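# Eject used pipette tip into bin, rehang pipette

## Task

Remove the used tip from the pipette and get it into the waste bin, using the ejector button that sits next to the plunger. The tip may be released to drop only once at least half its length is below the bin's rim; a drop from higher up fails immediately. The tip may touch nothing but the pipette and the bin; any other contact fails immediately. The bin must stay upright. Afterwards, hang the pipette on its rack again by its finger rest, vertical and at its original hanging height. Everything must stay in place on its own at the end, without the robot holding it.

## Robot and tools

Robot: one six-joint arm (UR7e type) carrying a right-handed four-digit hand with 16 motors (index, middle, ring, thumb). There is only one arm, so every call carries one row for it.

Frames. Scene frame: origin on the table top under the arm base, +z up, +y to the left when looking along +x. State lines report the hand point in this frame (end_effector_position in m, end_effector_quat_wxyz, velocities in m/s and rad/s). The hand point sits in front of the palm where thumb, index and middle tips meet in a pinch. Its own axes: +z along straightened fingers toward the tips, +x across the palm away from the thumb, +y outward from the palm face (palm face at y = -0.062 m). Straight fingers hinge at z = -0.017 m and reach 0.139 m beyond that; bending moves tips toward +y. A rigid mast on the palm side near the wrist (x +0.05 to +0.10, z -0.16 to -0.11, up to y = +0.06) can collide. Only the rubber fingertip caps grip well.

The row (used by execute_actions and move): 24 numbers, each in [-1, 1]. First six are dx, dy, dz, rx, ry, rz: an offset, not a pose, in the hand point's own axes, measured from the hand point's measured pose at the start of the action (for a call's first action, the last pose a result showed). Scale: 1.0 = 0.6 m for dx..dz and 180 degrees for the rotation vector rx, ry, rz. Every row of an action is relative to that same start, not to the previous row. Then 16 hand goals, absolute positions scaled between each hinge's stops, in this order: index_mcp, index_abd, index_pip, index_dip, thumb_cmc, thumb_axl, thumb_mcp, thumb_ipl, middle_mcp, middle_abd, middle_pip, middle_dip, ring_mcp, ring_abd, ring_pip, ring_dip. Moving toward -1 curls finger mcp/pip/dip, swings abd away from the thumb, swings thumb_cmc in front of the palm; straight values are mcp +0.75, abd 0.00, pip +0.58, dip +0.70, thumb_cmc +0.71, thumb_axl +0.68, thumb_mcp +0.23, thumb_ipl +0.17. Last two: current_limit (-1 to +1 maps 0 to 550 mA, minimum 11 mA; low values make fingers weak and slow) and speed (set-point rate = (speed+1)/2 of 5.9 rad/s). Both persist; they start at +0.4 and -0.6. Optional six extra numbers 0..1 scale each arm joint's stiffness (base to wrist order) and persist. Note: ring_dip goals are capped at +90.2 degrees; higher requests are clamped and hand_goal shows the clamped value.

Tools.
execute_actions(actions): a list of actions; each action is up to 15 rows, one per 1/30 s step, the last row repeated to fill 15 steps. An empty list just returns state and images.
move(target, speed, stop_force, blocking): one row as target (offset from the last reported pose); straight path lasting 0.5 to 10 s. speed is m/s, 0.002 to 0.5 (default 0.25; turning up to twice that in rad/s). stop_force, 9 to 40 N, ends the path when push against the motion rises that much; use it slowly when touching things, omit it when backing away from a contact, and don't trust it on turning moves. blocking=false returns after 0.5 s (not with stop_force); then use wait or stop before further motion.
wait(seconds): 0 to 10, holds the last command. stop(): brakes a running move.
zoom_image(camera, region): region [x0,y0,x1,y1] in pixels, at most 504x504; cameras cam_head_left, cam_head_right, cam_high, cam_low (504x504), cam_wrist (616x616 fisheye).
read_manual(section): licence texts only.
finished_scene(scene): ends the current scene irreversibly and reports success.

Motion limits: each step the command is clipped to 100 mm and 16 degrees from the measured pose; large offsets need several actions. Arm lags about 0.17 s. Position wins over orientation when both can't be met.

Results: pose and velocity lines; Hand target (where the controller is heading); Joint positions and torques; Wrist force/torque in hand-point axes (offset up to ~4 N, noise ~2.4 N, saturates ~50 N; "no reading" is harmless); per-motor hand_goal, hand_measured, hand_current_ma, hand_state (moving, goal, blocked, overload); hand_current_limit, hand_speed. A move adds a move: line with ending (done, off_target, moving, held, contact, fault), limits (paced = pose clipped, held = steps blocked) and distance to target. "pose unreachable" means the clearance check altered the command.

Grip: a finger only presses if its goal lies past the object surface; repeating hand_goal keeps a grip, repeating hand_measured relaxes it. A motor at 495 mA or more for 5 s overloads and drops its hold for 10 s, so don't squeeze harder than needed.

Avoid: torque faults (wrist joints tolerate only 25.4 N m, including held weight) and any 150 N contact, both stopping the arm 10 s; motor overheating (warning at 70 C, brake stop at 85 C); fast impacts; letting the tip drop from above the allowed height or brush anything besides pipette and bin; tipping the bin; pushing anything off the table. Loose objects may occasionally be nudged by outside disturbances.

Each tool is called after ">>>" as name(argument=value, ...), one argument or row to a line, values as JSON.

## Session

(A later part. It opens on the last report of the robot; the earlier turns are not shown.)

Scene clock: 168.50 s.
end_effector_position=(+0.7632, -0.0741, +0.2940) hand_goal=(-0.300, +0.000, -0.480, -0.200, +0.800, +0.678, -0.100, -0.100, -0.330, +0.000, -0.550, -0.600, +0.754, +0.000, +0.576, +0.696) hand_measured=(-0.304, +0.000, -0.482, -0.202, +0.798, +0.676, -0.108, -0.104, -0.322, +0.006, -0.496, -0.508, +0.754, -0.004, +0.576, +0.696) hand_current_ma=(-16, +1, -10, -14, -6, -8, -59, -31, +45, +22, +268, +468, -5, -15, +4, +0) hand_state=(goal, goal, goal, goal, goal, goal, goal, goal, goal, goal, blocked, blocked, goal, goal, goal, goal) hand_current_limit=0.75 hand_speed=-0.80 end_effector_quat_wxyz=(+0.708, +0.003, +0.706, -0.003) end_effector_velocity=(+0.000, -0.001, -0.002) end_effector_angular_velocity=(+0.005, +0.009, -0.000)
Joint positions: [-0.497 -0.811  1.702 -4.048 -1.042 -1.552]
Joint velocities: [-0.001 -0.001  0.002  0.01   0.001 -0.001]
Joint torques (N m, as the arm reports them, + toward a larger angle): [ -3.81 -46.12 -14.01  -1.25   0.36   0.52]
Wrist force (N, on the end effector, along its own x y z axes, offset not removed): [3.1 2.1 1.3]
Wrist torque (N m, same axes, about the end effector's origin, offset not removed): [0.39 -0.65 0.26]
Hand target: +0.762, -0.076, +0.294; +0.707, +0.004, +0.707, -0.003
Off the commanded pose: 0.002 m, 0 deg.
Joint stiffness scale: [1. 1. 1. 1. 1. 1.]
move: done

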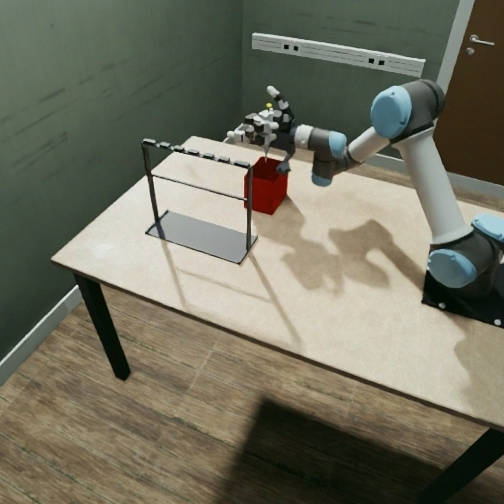

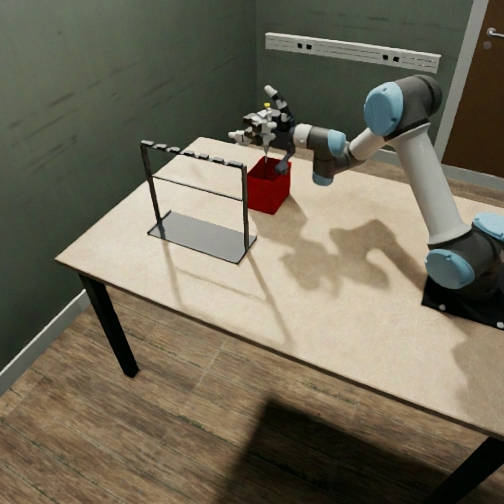

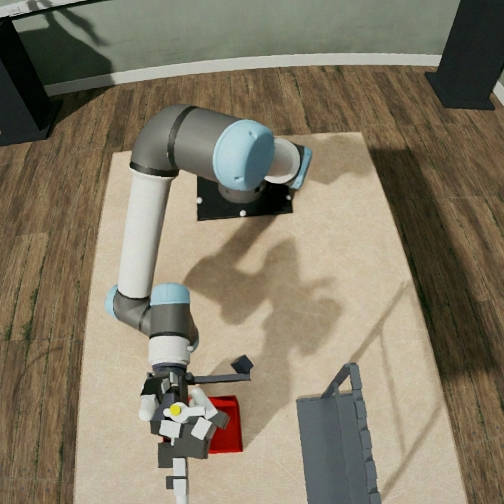

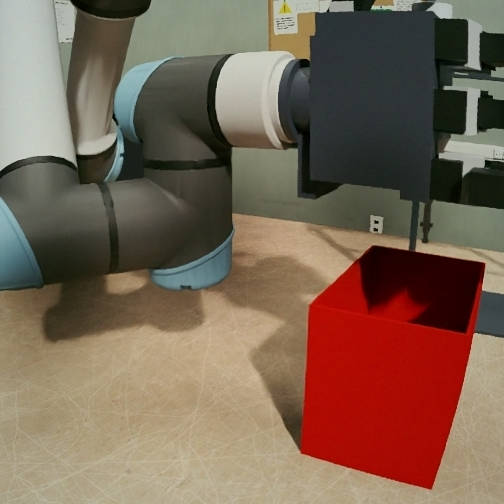

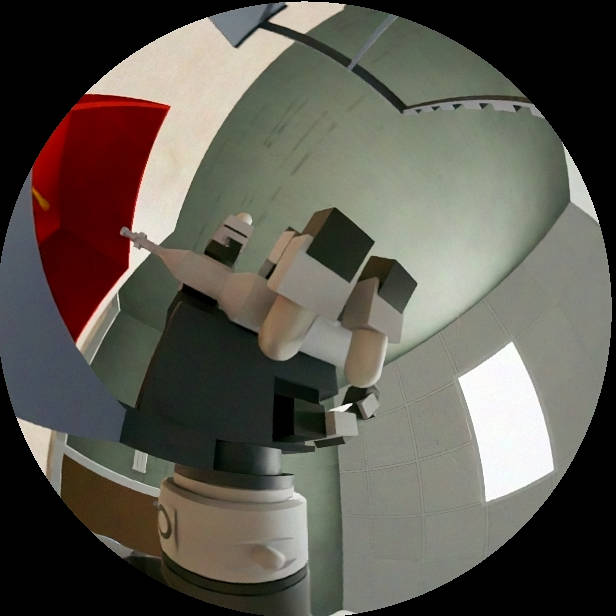

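>>> move(
  target=[0.006,0.277,-0.008,0,0,0,0.754,0,0.576,0.696,0.714,0.678,0.226,0.168,-0.33,0,-0.55,-0.6,0.754,0,0.576,0.696,0.75,-0.65],
  speed=0.12,
)

>>> zoom_image(
  camera="cam_high",
  region=[240, 320, 400, 480],
)

>>> zoom_image(
  camera="cam_low",
  region=[324, 0, 504, 180],
)

Scene clock: 185.60 s.
end_effector_position=(+0.7604, +0.0899, +0.2913) hand_goal=(+0.754, +0.000, +0.576, +0.696, +0.714, +0.678, +0.226, +0.168, -0.330, +0.000, -0.550, -0.600, +0.754, +0.000, +0.576, +0.696) hand_measured=(+0.752, -0.002, +0.574, +0.694, +0.716, +0.676, +0.224, +0.166, -0.322, +0.006, -0.496, -0.508, +0.754, -0.004, +0.576, +0.696) hand_current_ma=(-15, -13, -13, -14, +14, -8, -15, -14, +45, +22, +268, +468, -5, -15, +4, +0) hand_state=(goal, goal, goal, goal, goal, goal, goal, goal, goal, goal, blocked, blocked, goal, goal, goal, goal) hand_current_limit=0.75 hand_speed=-0.65 end_effector_quat_wxyz=(+0.708, +0.003, +0.706, -0.002) end_effector_velocity=(+0.002, -0.002, +0.000) end_effector_angular_velocity=(+0.001, -0.000, -0.019)
Joint positions: [-0.209 -0.848  1.79  -4.098 -1.33  -1.555]
Joint velocities: [ 0.004  0.    -0.     0.    -0.023  0.001]
Joint torques (N m, as the arm reports them, + toward a larger angle): [  1.82 -43.2  -14.79  -2.6   -0.18  -0.17]
Wrist force (N, on the end effector, along its own x y z axes, offset not removed): [1.3 0.4 0.0]
Wrist torque (N m, same axes, about the end effector's origin, offset not removed): [0.30 -0.38 0.16]
Hand target: +0.760, +0.092, +0.291; +0.708, +0.003, +0.706, -0.003
Off the commanded pose: 0.002 m, 0 deg.
Joint stiffness scale: [1. 1. 1. 1. 1. 1.]
move: done

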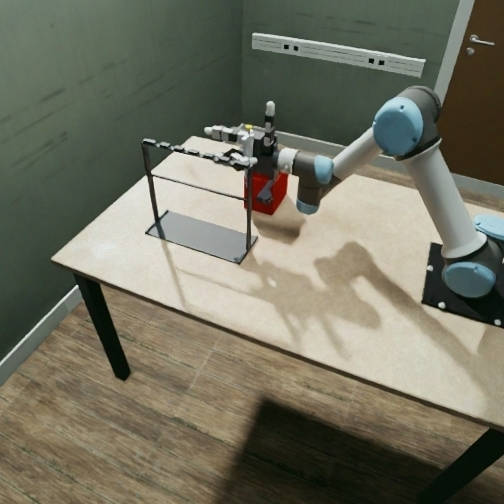

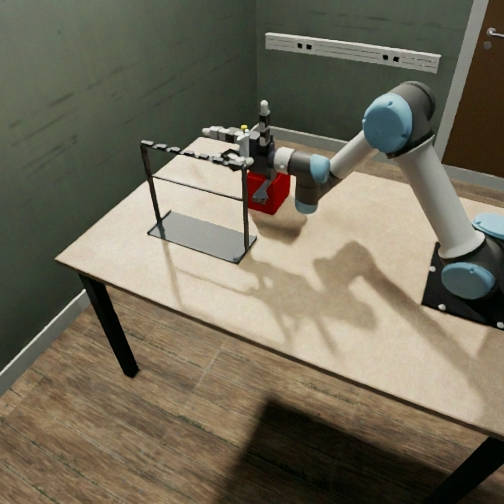

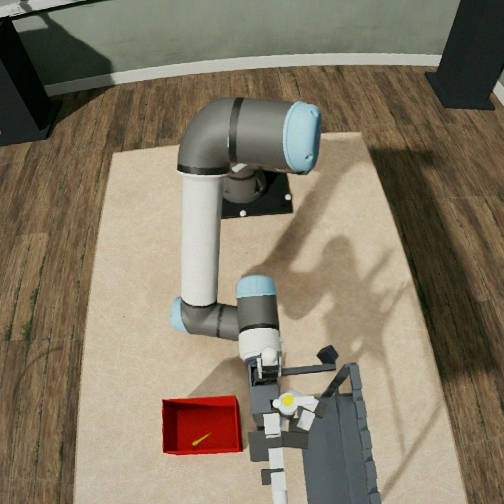

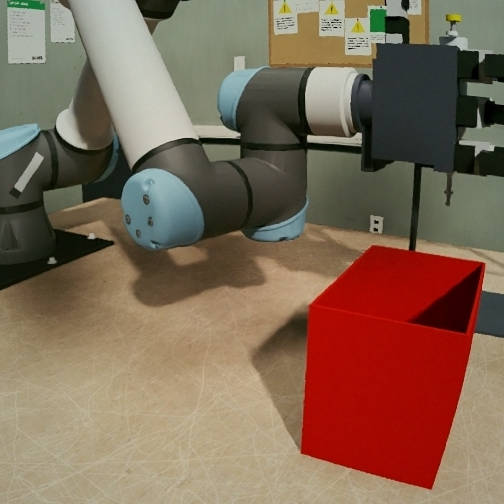

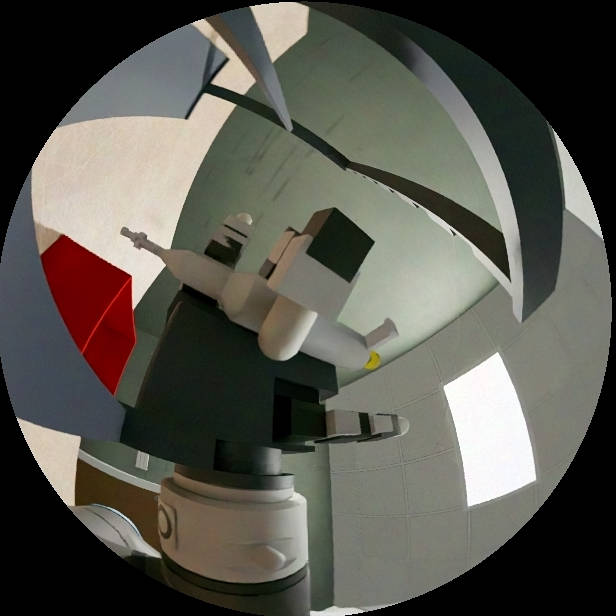

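Region (240, 320, 400, 480) of cam_high's 504x504 image, scaled by 3.150, with more detail than that image has.

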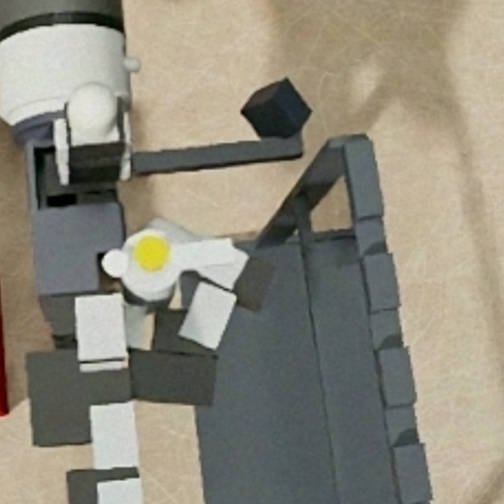

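Region (324, 0, 504, 180) of cam_low's 504x504 image, scaled by 2.800, with more detail than that image has.

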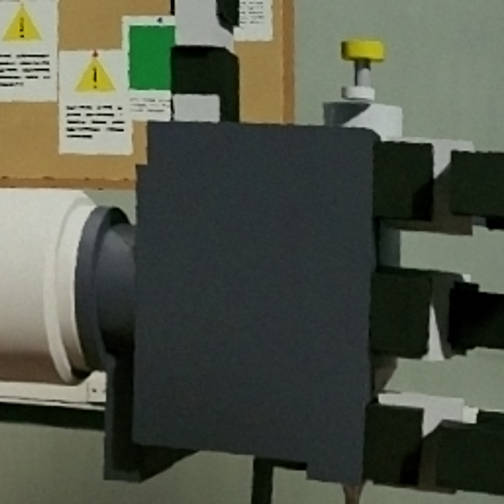

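>>> move(
  target=[0.002,0.15,-0.005,0,0,0,0.754,0,0.576,0.696,0.714,0.678,0.226,0.168,-0.33,0,-0.55,-0.6,0.754,0,0.576,0.696,0.75,-0.65],
  speed=0.05,
)

>>> zoom_image(
  camera="cam_high",
  region=[260, 320, 420, 480],
)

>>> zoom_image(
  camera="cam_head_left",
  region=[190, 110, 310, 230],
)

Scene clock: 200.23 s.
end_effector_position=(+0.7570, +0.1781, +0.2903) hand_goal=(+0.754, +0.000, +0.576, +0.696, +0.714, +0.678, +0.226, +0.168, -0.330, +0.000, -0.550, -0.600, +0.754, +0.000, +0.576, +0.696) hand_measured=(+0.752, -0.002, +0.574, +0.694, +0.716, +0.676, +0.224, +0.166, -0.322, +0.006, -0.496, -0.508, +0.754, -0.004, +0.576, +0.696) hand_current_ma=(-14, -13, -13, -14, +14, -8, -15, -14, +45, +22, +268, +468, -5, -15, +4, +0) hand_state=(goal, goal, goal, goal, goal, goal, goal, goal, goal, goal, blocked, blocked, goal, goal, goal, goal) hand_current_limit=0.75 hand_speed=-0.65 end_effector_quat_wxyz=(+0.708, +0.004, +0.706, -0.002) end_effector_velocity=(+0.002, -0.001, +0.000) end_effector_angular_velocity=(-0.001, +0.000, -0.010)
Joint positions: [-0.039 -0.842  1.776 -4.088 -1.5   -1.556]
Joint velocities: [ 0.002  0.001 -0.003  0.003 -0.012 -0.001]
Joint torques (N m, as the arm reports them, + toward a larger angle): [  2.94 -41.78 -20.96  -1.74  -0.41   0.06]
Wrist force (N, on the end effector, along its own x y z axes, offset not removed): [0.2 2.5 0.8]
Wrist torque (N m, same axes, about the end effector's origin, offset not removed): [0.43 -0.28 0.01]
Hand target: +0.758, +0.180, +0.290; +0.708, +0.003, +0.706, -0.002
Off the commanded pose: 0.002 m, 0 deg.
Joint stiffness scale: [1. 1. 1. 1. 1. 1.]
move: done

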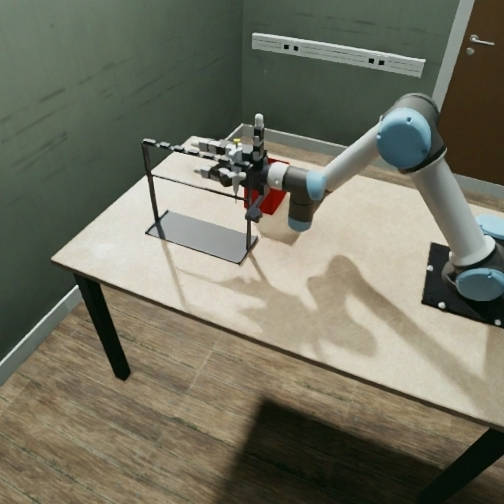

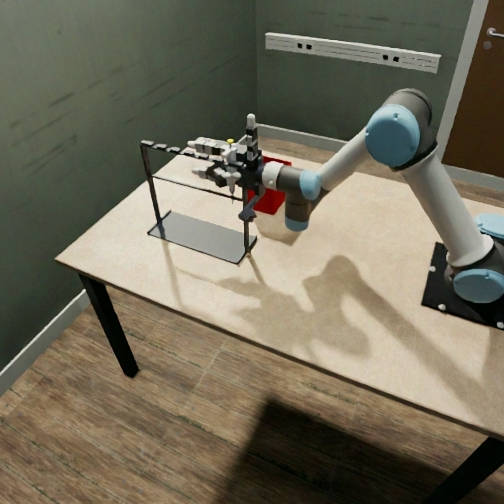

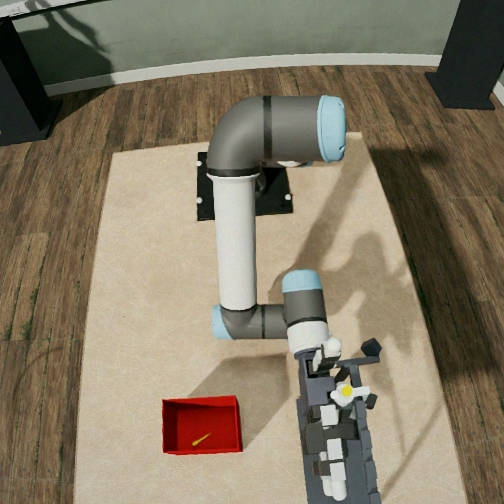

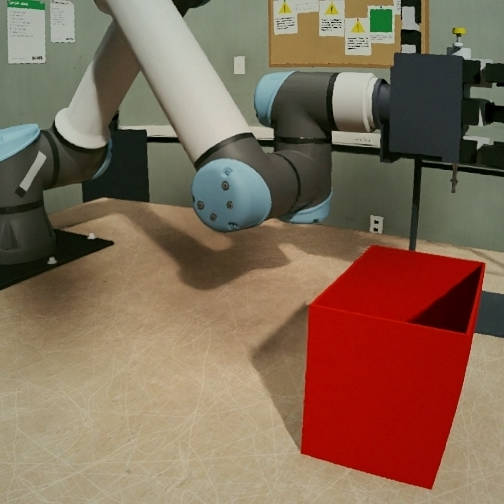

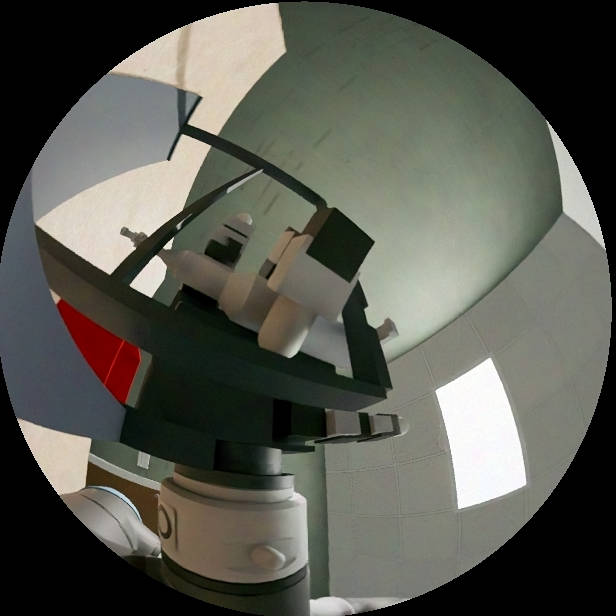

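Region (260, 320, 420, 480) of cam_high's 504x504 image, scaled by 3.150, with more detail than that image has.

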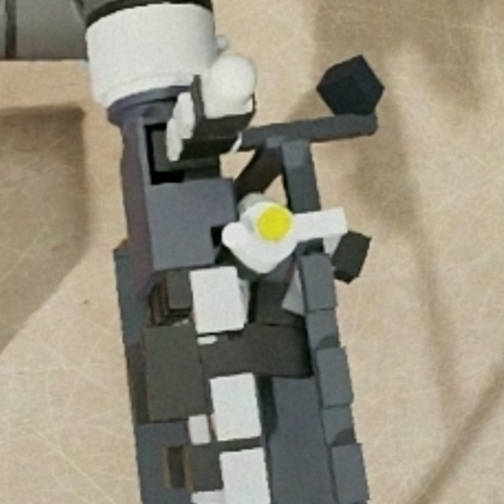

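Region (190, 110, 310, 230) of cam_head_left's 504x504 image, scaled by 4.200, with more detail than that image has.

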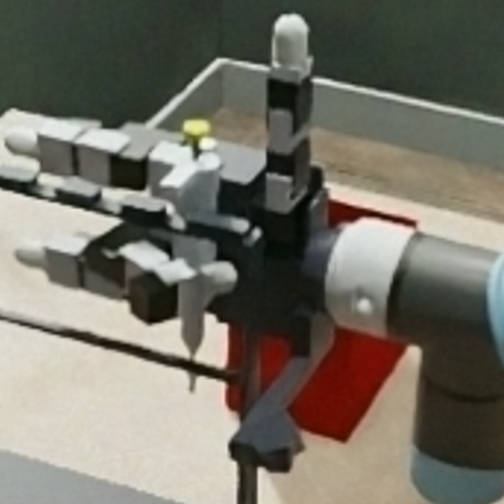

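>>> move(
  target=[0.018,0.007,0.004,0,0,0,0.754,0,0.576,0.696,0.714,0.678,0.226,0.168,-0.33,0,-0.55,-0.6,0.754,0,0.576,0.696,0.75,-0.65],
  speed=0.015,
)

>>> zoom_image(
  camera="cam_high",
  region=[260, 320, 420, 480],
)

>>> zoom_image(
  camera="cam_head_left",
  region=[200, 125, 270, 195],
)

Scene clock: 211.60 s.
end_effector_position=(+0.7589, +0.1803, +0.2789) hand_goal=(+0.754, +0.000, +0.576, +0.696, +0.714, +0.678, +0.226, +0.168, -0.330, +0.000, -0.550, -0.600, +0.754, +0.000, +0.576, +0.696) hand_measured=(+0.752, -0.002, +0.574, +0.694, +0.716, +0.676, +0.224, +0.166, -0.328, +0.004, -0.496, -0.508, +0.754, -0.004, +0.576, +0.696) hand_current_ma=(-14, -13, -13, -14, +14, -8, -15, -14, +9, +15, +268, +468, -5, -15, +4, +0) hand_state=(goal, goal, goal, goal, goal, goal, goal, goal, goal, goal, blocked, blocked, goal, goal, goal, goal) hand_current_limit=0.75 hand_speed=-0.65 end_effector_quat_wxyz=(+0.707, +0.005, +0.708, -0.003) end_effector_velocity=(+0.000, +0.000, -0.001) end_effector_angular_velocity=(-0.001, -0.002, -0.001)
Joint positions: [-0.034 -0.819  1.769 -4.101 -1.508 -1.556]
Joint velocities: [ 0.001  0.004 -0.002 -0.004 -0.002 -0.001]
Joint torques (N m, as the arm reports them, + toward a larger angle): [  1.2  -42.24 -21.44  -3.33  -0.18   0.26]
Wrist force (N, on the end effector, along its own x y z axes, offset not removed): [0.3 -0.3 2.2]
Wrist torque (N m, same axes, about the end effector's origin, offset not removed): [0.07 -0.31 0.02]
Hand target: +0.759, +0.182, +0.280; +0.708, +0.004, +0.706, -0.002
Off the commanded pose: 0.002 m, 0 deg.
Joint stiffness scale: [1. 1. 1. 1. 1. 1.]
move: done

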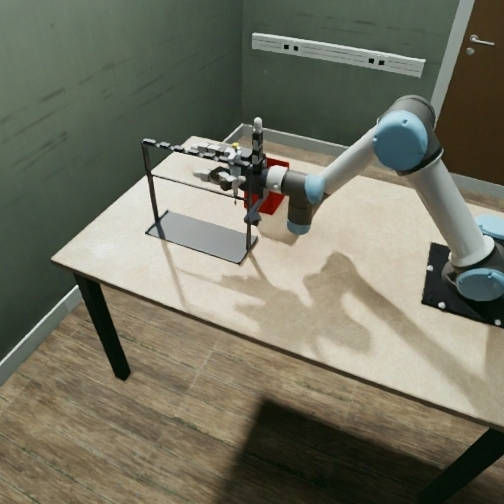

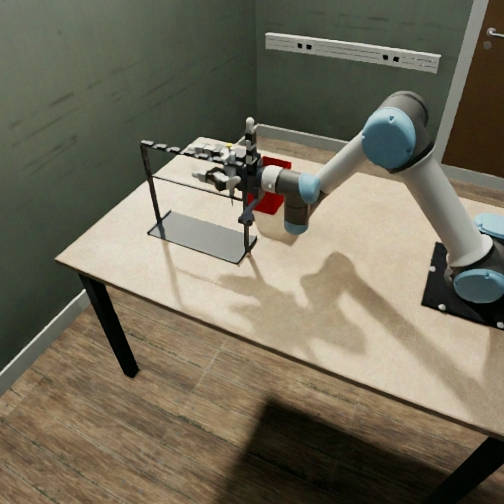

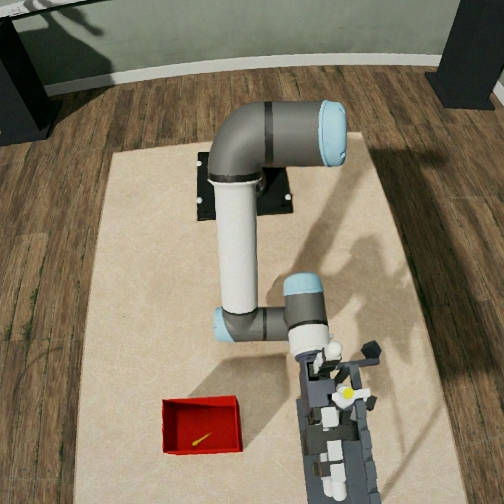

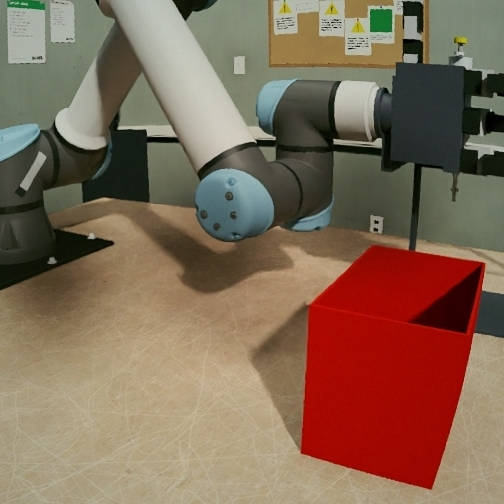

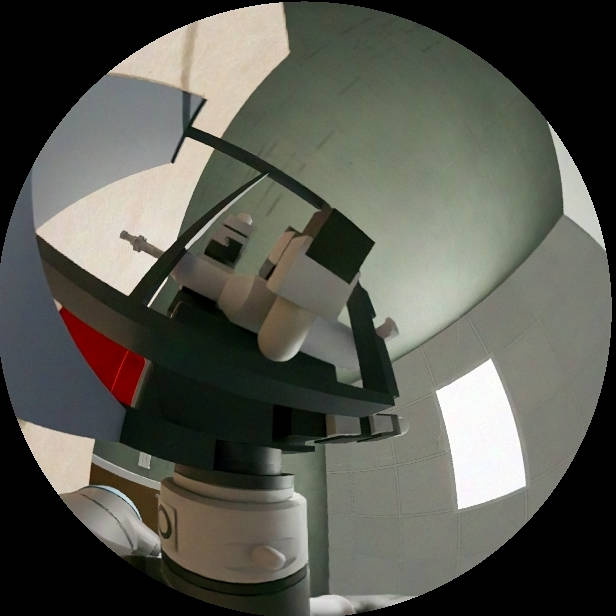

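Region (260, 320, 420, 480) of cam_high's 504x504 image, scaled by 3.150, with more detail than that image has.

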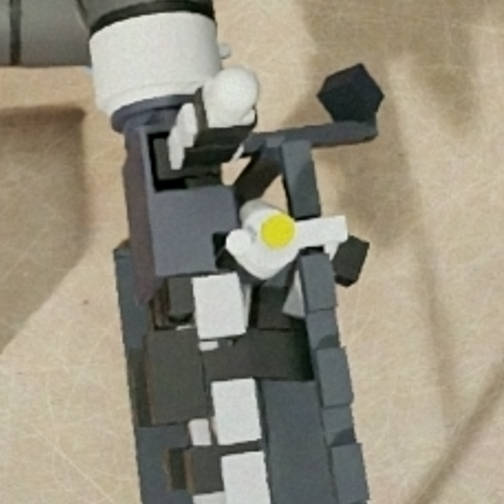

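Region (200, 125, 270, 195) of cam_head_left's 504x504 image, scaled by 7.200, with more detail than that image has.

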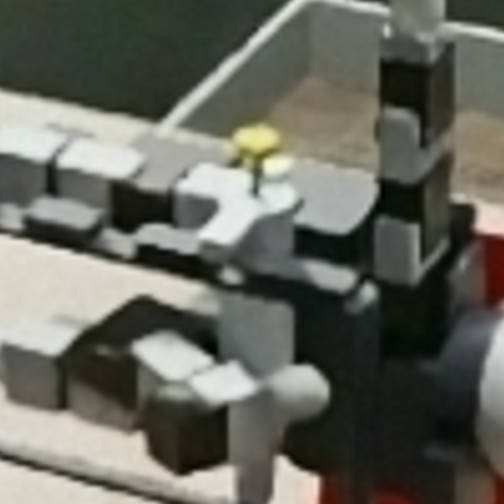

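>>> move(
  target=[0.0225,-0.001,0,0,0,0,0.754,0,0.576,0.696,0.714,0.678,0.226,0.168,-0.33,0,-0.55,-0.6,0.754,0,0.576,0.696,0.75,-0.65],
  speed=0.012,
)

>>> zoom_image(
  camera="cam_high",
  region=[260, 320, 420, 480],
)

>>> zoom_image(
  camera="cam_head_left",
  region=[190, 110, 310, 230],
)

Scene clock: 219.40 s.
end_effector_position=(+0.7585, +0.1803, +0.2664) hand_goal=(+0.754, +0.000, +0.576, +0.696, +0.714, +0.678, +0.226, +0.168, -0.330, +0.000, -0.550, -0.600, +0.754, +0.000, +0.576, +0.696) hand_measured=(+0.752, -0.002, +0.574, +0.694, +0.716, +0.676, +0.224, +0.166, -0.328, +0.002, -0.496, -0.508, +0.754, -0.004, +0.576, +0.696) hand_current_ma=(-14, -13, -13, -14, +14, -8, -15, -14, +6, +13, +268, +464, -5, -15, +4, +0) hand_state=(goal, goal, goal, goal, goal, goal, goal, goal, goal, goal, blocked, blocked, goal, goal, goal, goal) hand_current_limit=0.75 hand_speed=-0.65 end_effector_quat_wxyz=(+0.706, +0.005, +0.708, -0.003) end_effector_velocity=(-0.001, -0.000, -0.002) end_effector_angular_velocity=(-0.002, -0.002, -0.000)
Joint positions: [-0.033 -0.795  1.769 -4.125 -1.508 -1.556]
Joint velocities: [-0.     0.004  0.001 -0.007  0.    -0.002]
Joint torques (N m, as the arm reports them, + toward a larger angle): [ -2.27 -41.5  -17.04  -3.4    0.45   0.36]
Wrist force (N, on the end effector, along its own x y z axes, offset not removed): [1.1 0.1 1.2]
Wrist torque (N m, same axes, about the end effector's origin, offset not removed): [0.14 -0.43 0.02]
Hand target: +0.759, +0.180, +0.265; +0.707, +0.005, +0.708, -0.003
Off the commanded pose: 0.001 m, 0 deg.
Joint stiffness scale: [1. 1. 1. 1. 1. 1.]
move: done

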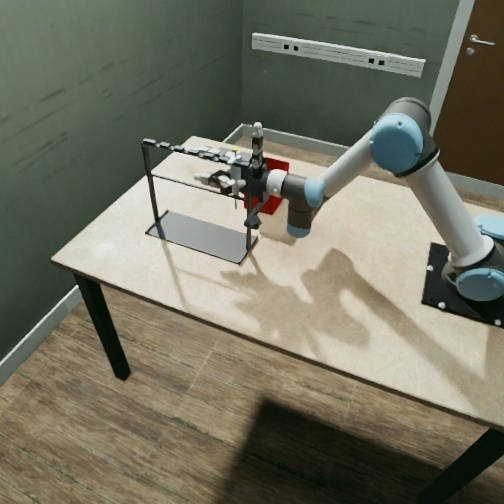

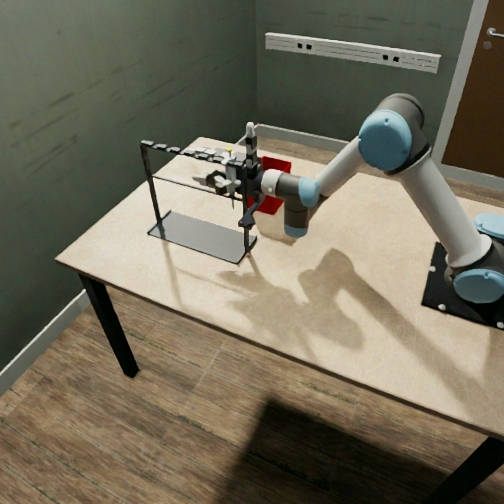

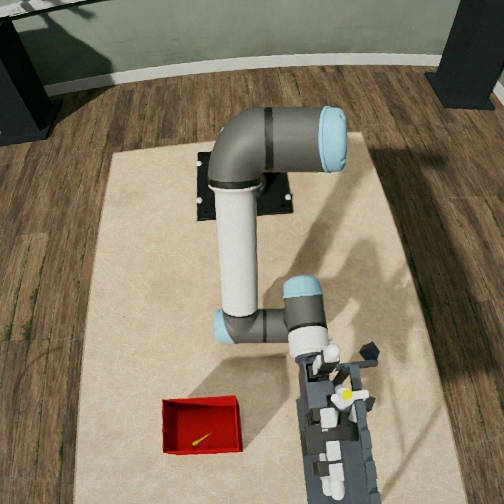

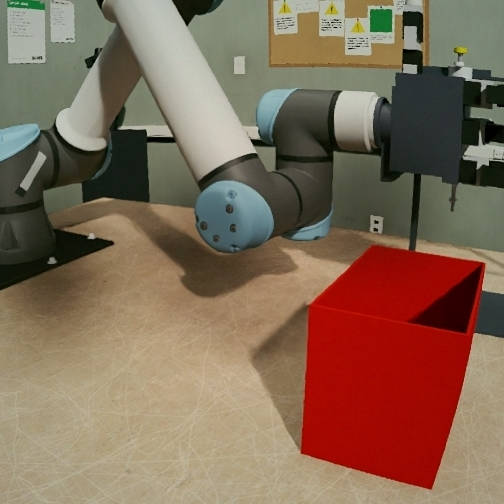

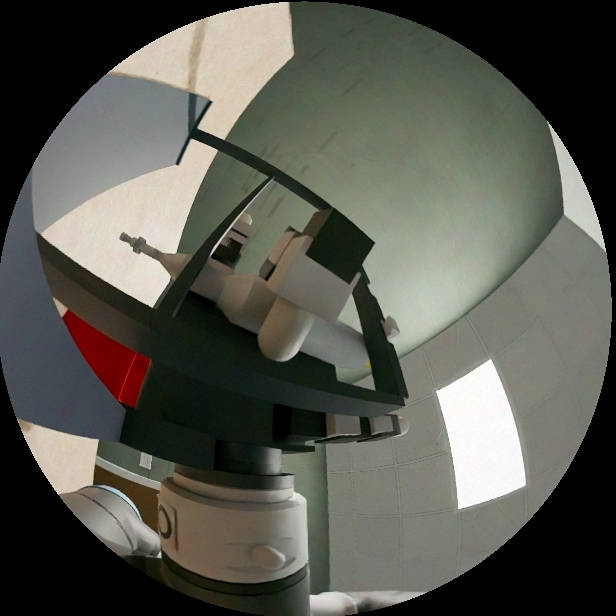

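Region (260, 320, 420, 480) of cam_high's 504x504 image, scaled by 3.150, with more detail than that image has.

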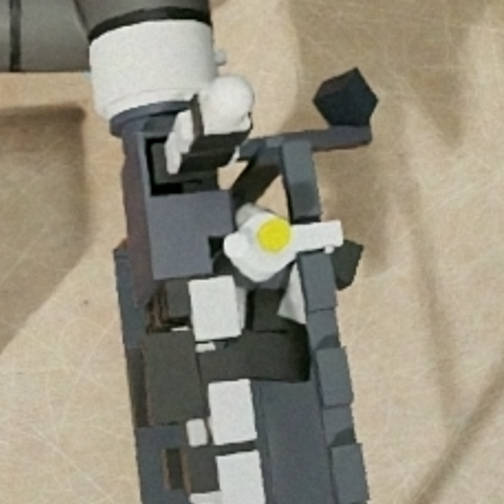

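Region (190, 110, 310, 230) of cam_head_left's 504x504 image, scaled by 4.200, with more detail than that image has.

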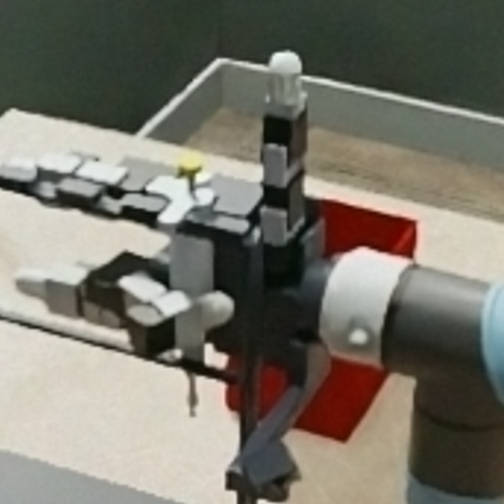

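In the slot, ~2 mm above seated. Lower a bit, then release.

>>> execute_actions(
  actions=[
    [[0.005,-0.003,0,0,0,0,0.754,0,0.576,0.696,0.714,0.678,0.226,0.168,-0.33,0,-0.55,-0.6,0.754,0,0.576,0.696,0.75,-0.85]],
    [[0.001,-0.002,0,0,0,0,0.754,0,0.576,0.696,0.714,0.678,0.226,0.168,-0.29,0,-0.445,-0.4,0.754,0,0.576,0.696,0.75,-0.85]],
    [[0,-0.002,0,0,0,0,0.754,0,0.576,0.696,0.714,0.678,0.226,0.168,-0.068,0,-0.445,-0.174,0.754,0,0.576,0.696,0.75,-0.75]],
    [[0,0,0,0,0,0,0.754,0,0.576,0.696,0.714,0.678,0.226,0.168,0.754,0,-0.445,-0.174,0.754,0,0.576,0.696,0.4,-0.6]],
    [[0,0,0,0,0,0,0.754,0,0.576,0.696,0.714,0.678,0.226,0.168,0.754,0,-0.445,-0.174,0.754,0,0.576,0.696,0.4,-0.6]],
  ],
)

>>> zoom_image(
  camera="cam_high",
  region=[260, 320, 420, 480],
)

Scene clock: 232.60 s.
end_effector_position=(+0.7579, +0.1808, +0.2650) hand_goal=(+0.754, +0.000, +0.576, +0.696, +0.714, +0.678, +0.226, +0.168, +0.754, +0.000, -0.444, -0.174, +0.754, +0.000, +0.576, +0.696) hand_measured=(+0.752, -0.002, +0.574, +0.694, +0.716, +0.676, +0.224, +0.166, +0.748, +0.000, -0.446, -0.176, +0.754, -0.004, +0.576, +0.696) hand_current_ma=(-14, -13, -13, -14, +14, -8, -14, -14, -4, +1, -13, -15, -5, -15, +4, +0) hand_state=(goal, goal, goal, goal, goal, goal, goal, goal, moving, goal, goal, goal, goal, goal, goal, goal) hand_current_limit=0.40 hand_speed=-0.60 end_effector_quat_wxyz=(+0.707, +0.003, +0.707, -0.001) end_effector_velocity=(-0.000, +0.001, +0.001) end_effector_angular_velocity=(-0.002, -0.002, +0.001)
Joint positions: [-0.034 -0.791  1.769 -4.13  -1.503 -1.556]
Joint velocities: [ 0.001 -0.001 -0.001  0.    -0.    -0.002]
Joint torques (N m, as the arm reports them, + toward a larger angle): [ -0.36 -43.81 -14.92  -2.18  -0.07   0.56]
Wrist force (N, on the end effector, along its own x y z axes, offset not removed): [0.4 1.1 2.0]
Wrist torque (N m, same axes, about the end effector's origin, offset not removed): [0.21 -0.28 0.11]
Hand target: +0.758, +0.181, +0.265; +0.707, +0.003, +0.707, -0.001
Off the commanded pose: 0.000 m, 0 deg.
Joint stiffness scale: [1. 1. 1. 1. 1. 1.]

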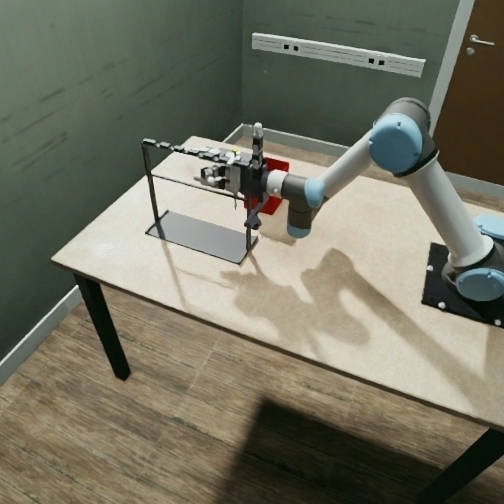

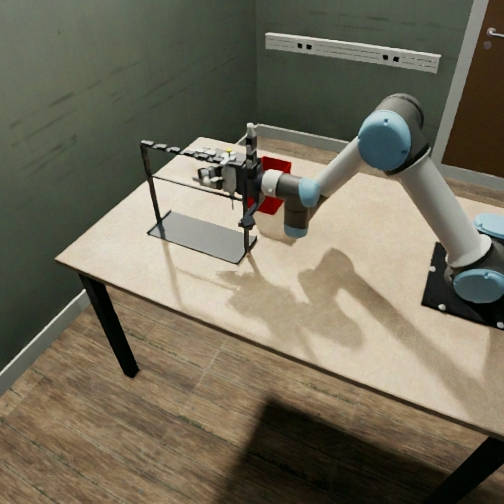

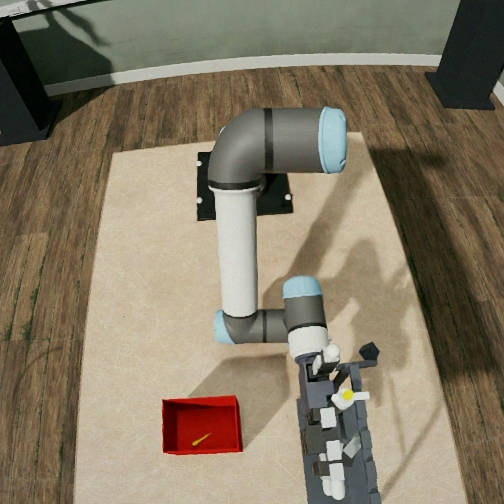

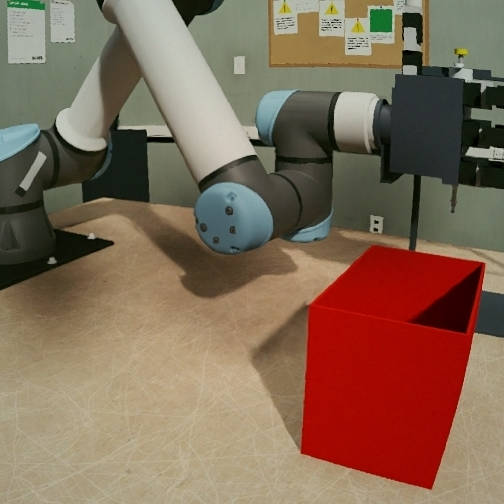

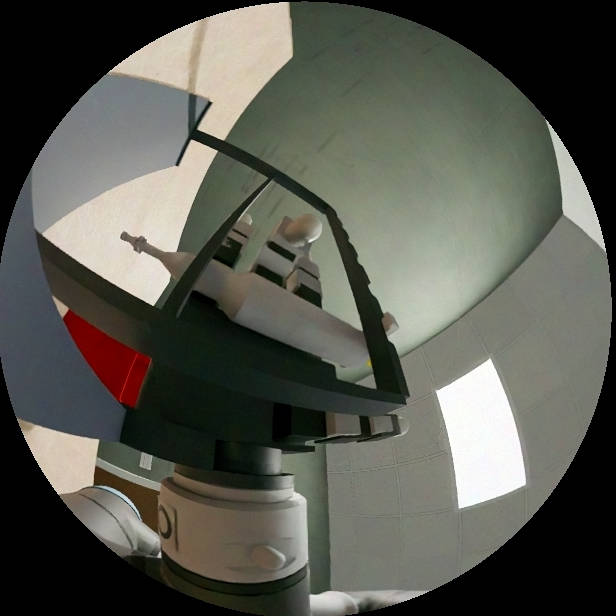

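Region (260, 320, 420, 480) of cam_high's 504x504 image, scaled by 3.150, with more detail than that image has.

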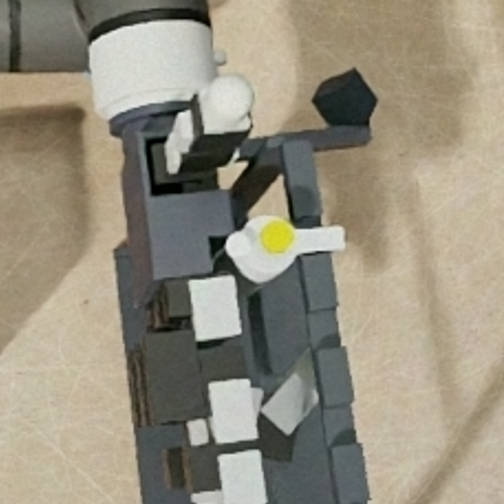

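>>> move(
  target=[0,-0.15,0,0,0,0,0.754,0,0.576,0.696,0.714,0.678,0.226,0.168,0.754,0,-0.445,-0.174,0.754,0,0.576,0.696,0.4,-0.6],
  speed=0.08,
)

>>> zoom_image(
  camera="cam_head_left",
  region=[190, 110, 310, 230],
)

>>> zoom_image(
  camera="cam_high",
  region=[260, 320, 420, 480],
)

Scene clock: 239.57 s.
end_effector_position=(+0.7586, +0.0924, +0.2647) hand_goal=(+0.754, +0.000, +0.576, +0.696, +0.714, +0.678, +0.226, +0.168, +0.754, +0.000, -0.444, -0.174, +0.754, +0.000, +0.576, +0.696) hand_measured=(+0.752, -0.002, +0.574, +0.694, +0.716, +0.676, +0.224, +0.166, +0.752, +0.000, -0.446, -0.176, +0.754, -0.004, +0.576, +0.696) hand_current_ma=(-13, -13, -13, -14, +14, -8, -14, -14, -13, +1, -13, -15, -5, -15, +4, +0) hand_state=(goal, goal, goal, goal, goal, goal, goal, goal, goal, goal, goal, goal, goal, goal, goal, goal) hand_current_limit=0.40 hand_speed=-0.60 end_effector_quat_wxyz=(+0.708, +0.003, +0.707, -0.002) end_effector_velocity=(-0.002, +0.003, +0.001) end_effector_angular_velocity=(-0.002, -0.001, +0.017)
Joint positions: [-0.204 -0.798  1.793 -4.149 -1.333 -1.555]
Joint velocities: [-0.002 -0.002  0.001 -0.001  0.019 -0.002]
Joint torques (N m, as the arm reports them, + toward a larger angle): [ -3.51 -45.38 -12.22  -2.53   0.03   0.57]
Wrist force (N, on the end effector, along its own x y z axes, offset not removed): [1.6 0.3 0.2]
Wrist torque (N m, same axes, about the end effector's origin, offset not removed): [0.23 -0.42 0.26]
Hand target: +0.757, +0.091, +0.265; +0.707, +0.003, +0.707, -0.002
Off the commanded pose: 0.002 m, 0 deg.
Joint stiffness scale: [1. 1. 1. 1. 1. 1.]
move: done

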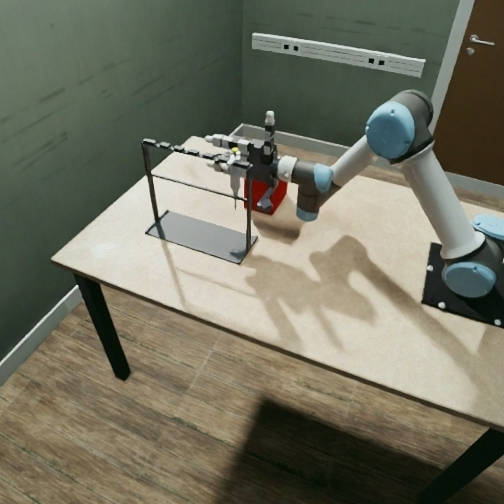

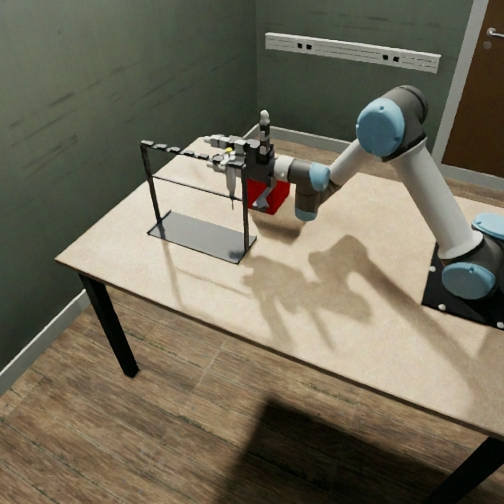

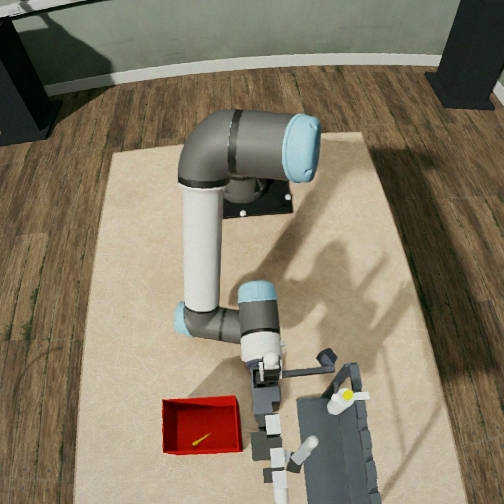

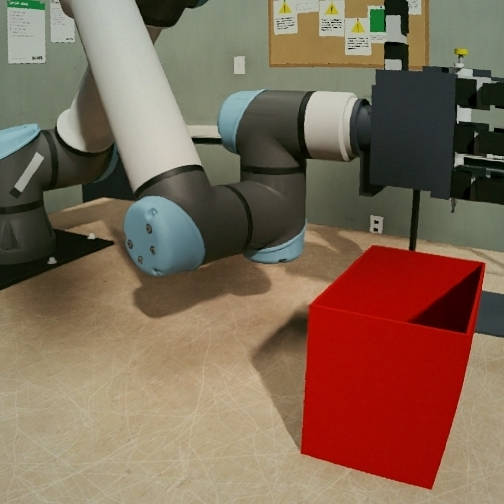

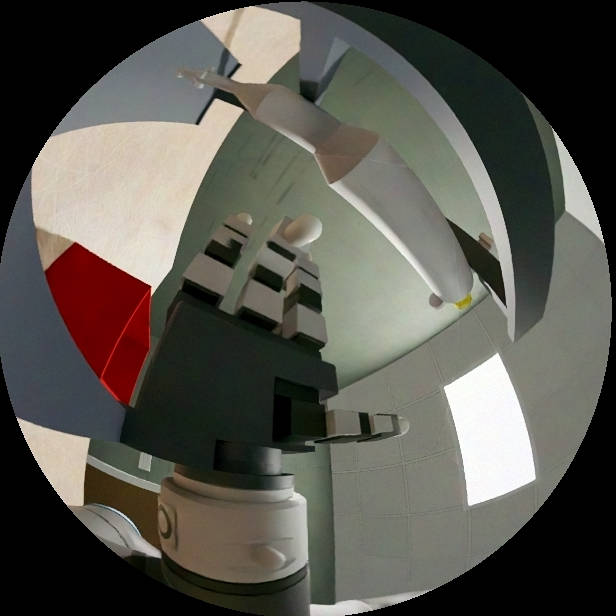

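Region (190, 110, 310, 230) of cam_head_left's 504x504 image, scaled by 4.200, with more detail than that image has.

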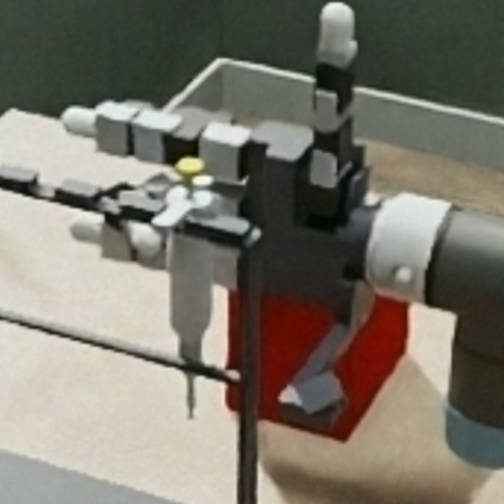

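Region (260, 320, 420, 480) of cam_high's 504x504 image, scaled by 3.150, with more detail than that image has.

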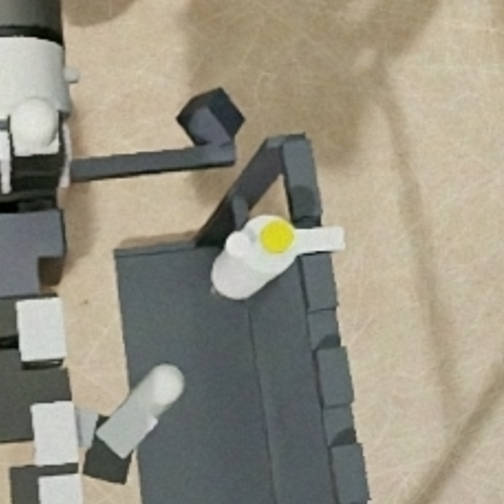

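The pipette is hanging in its slot at the original height (plunger row 51).

>>> finished_scene(
  scene=2,
)

The scene is finished: the task was done.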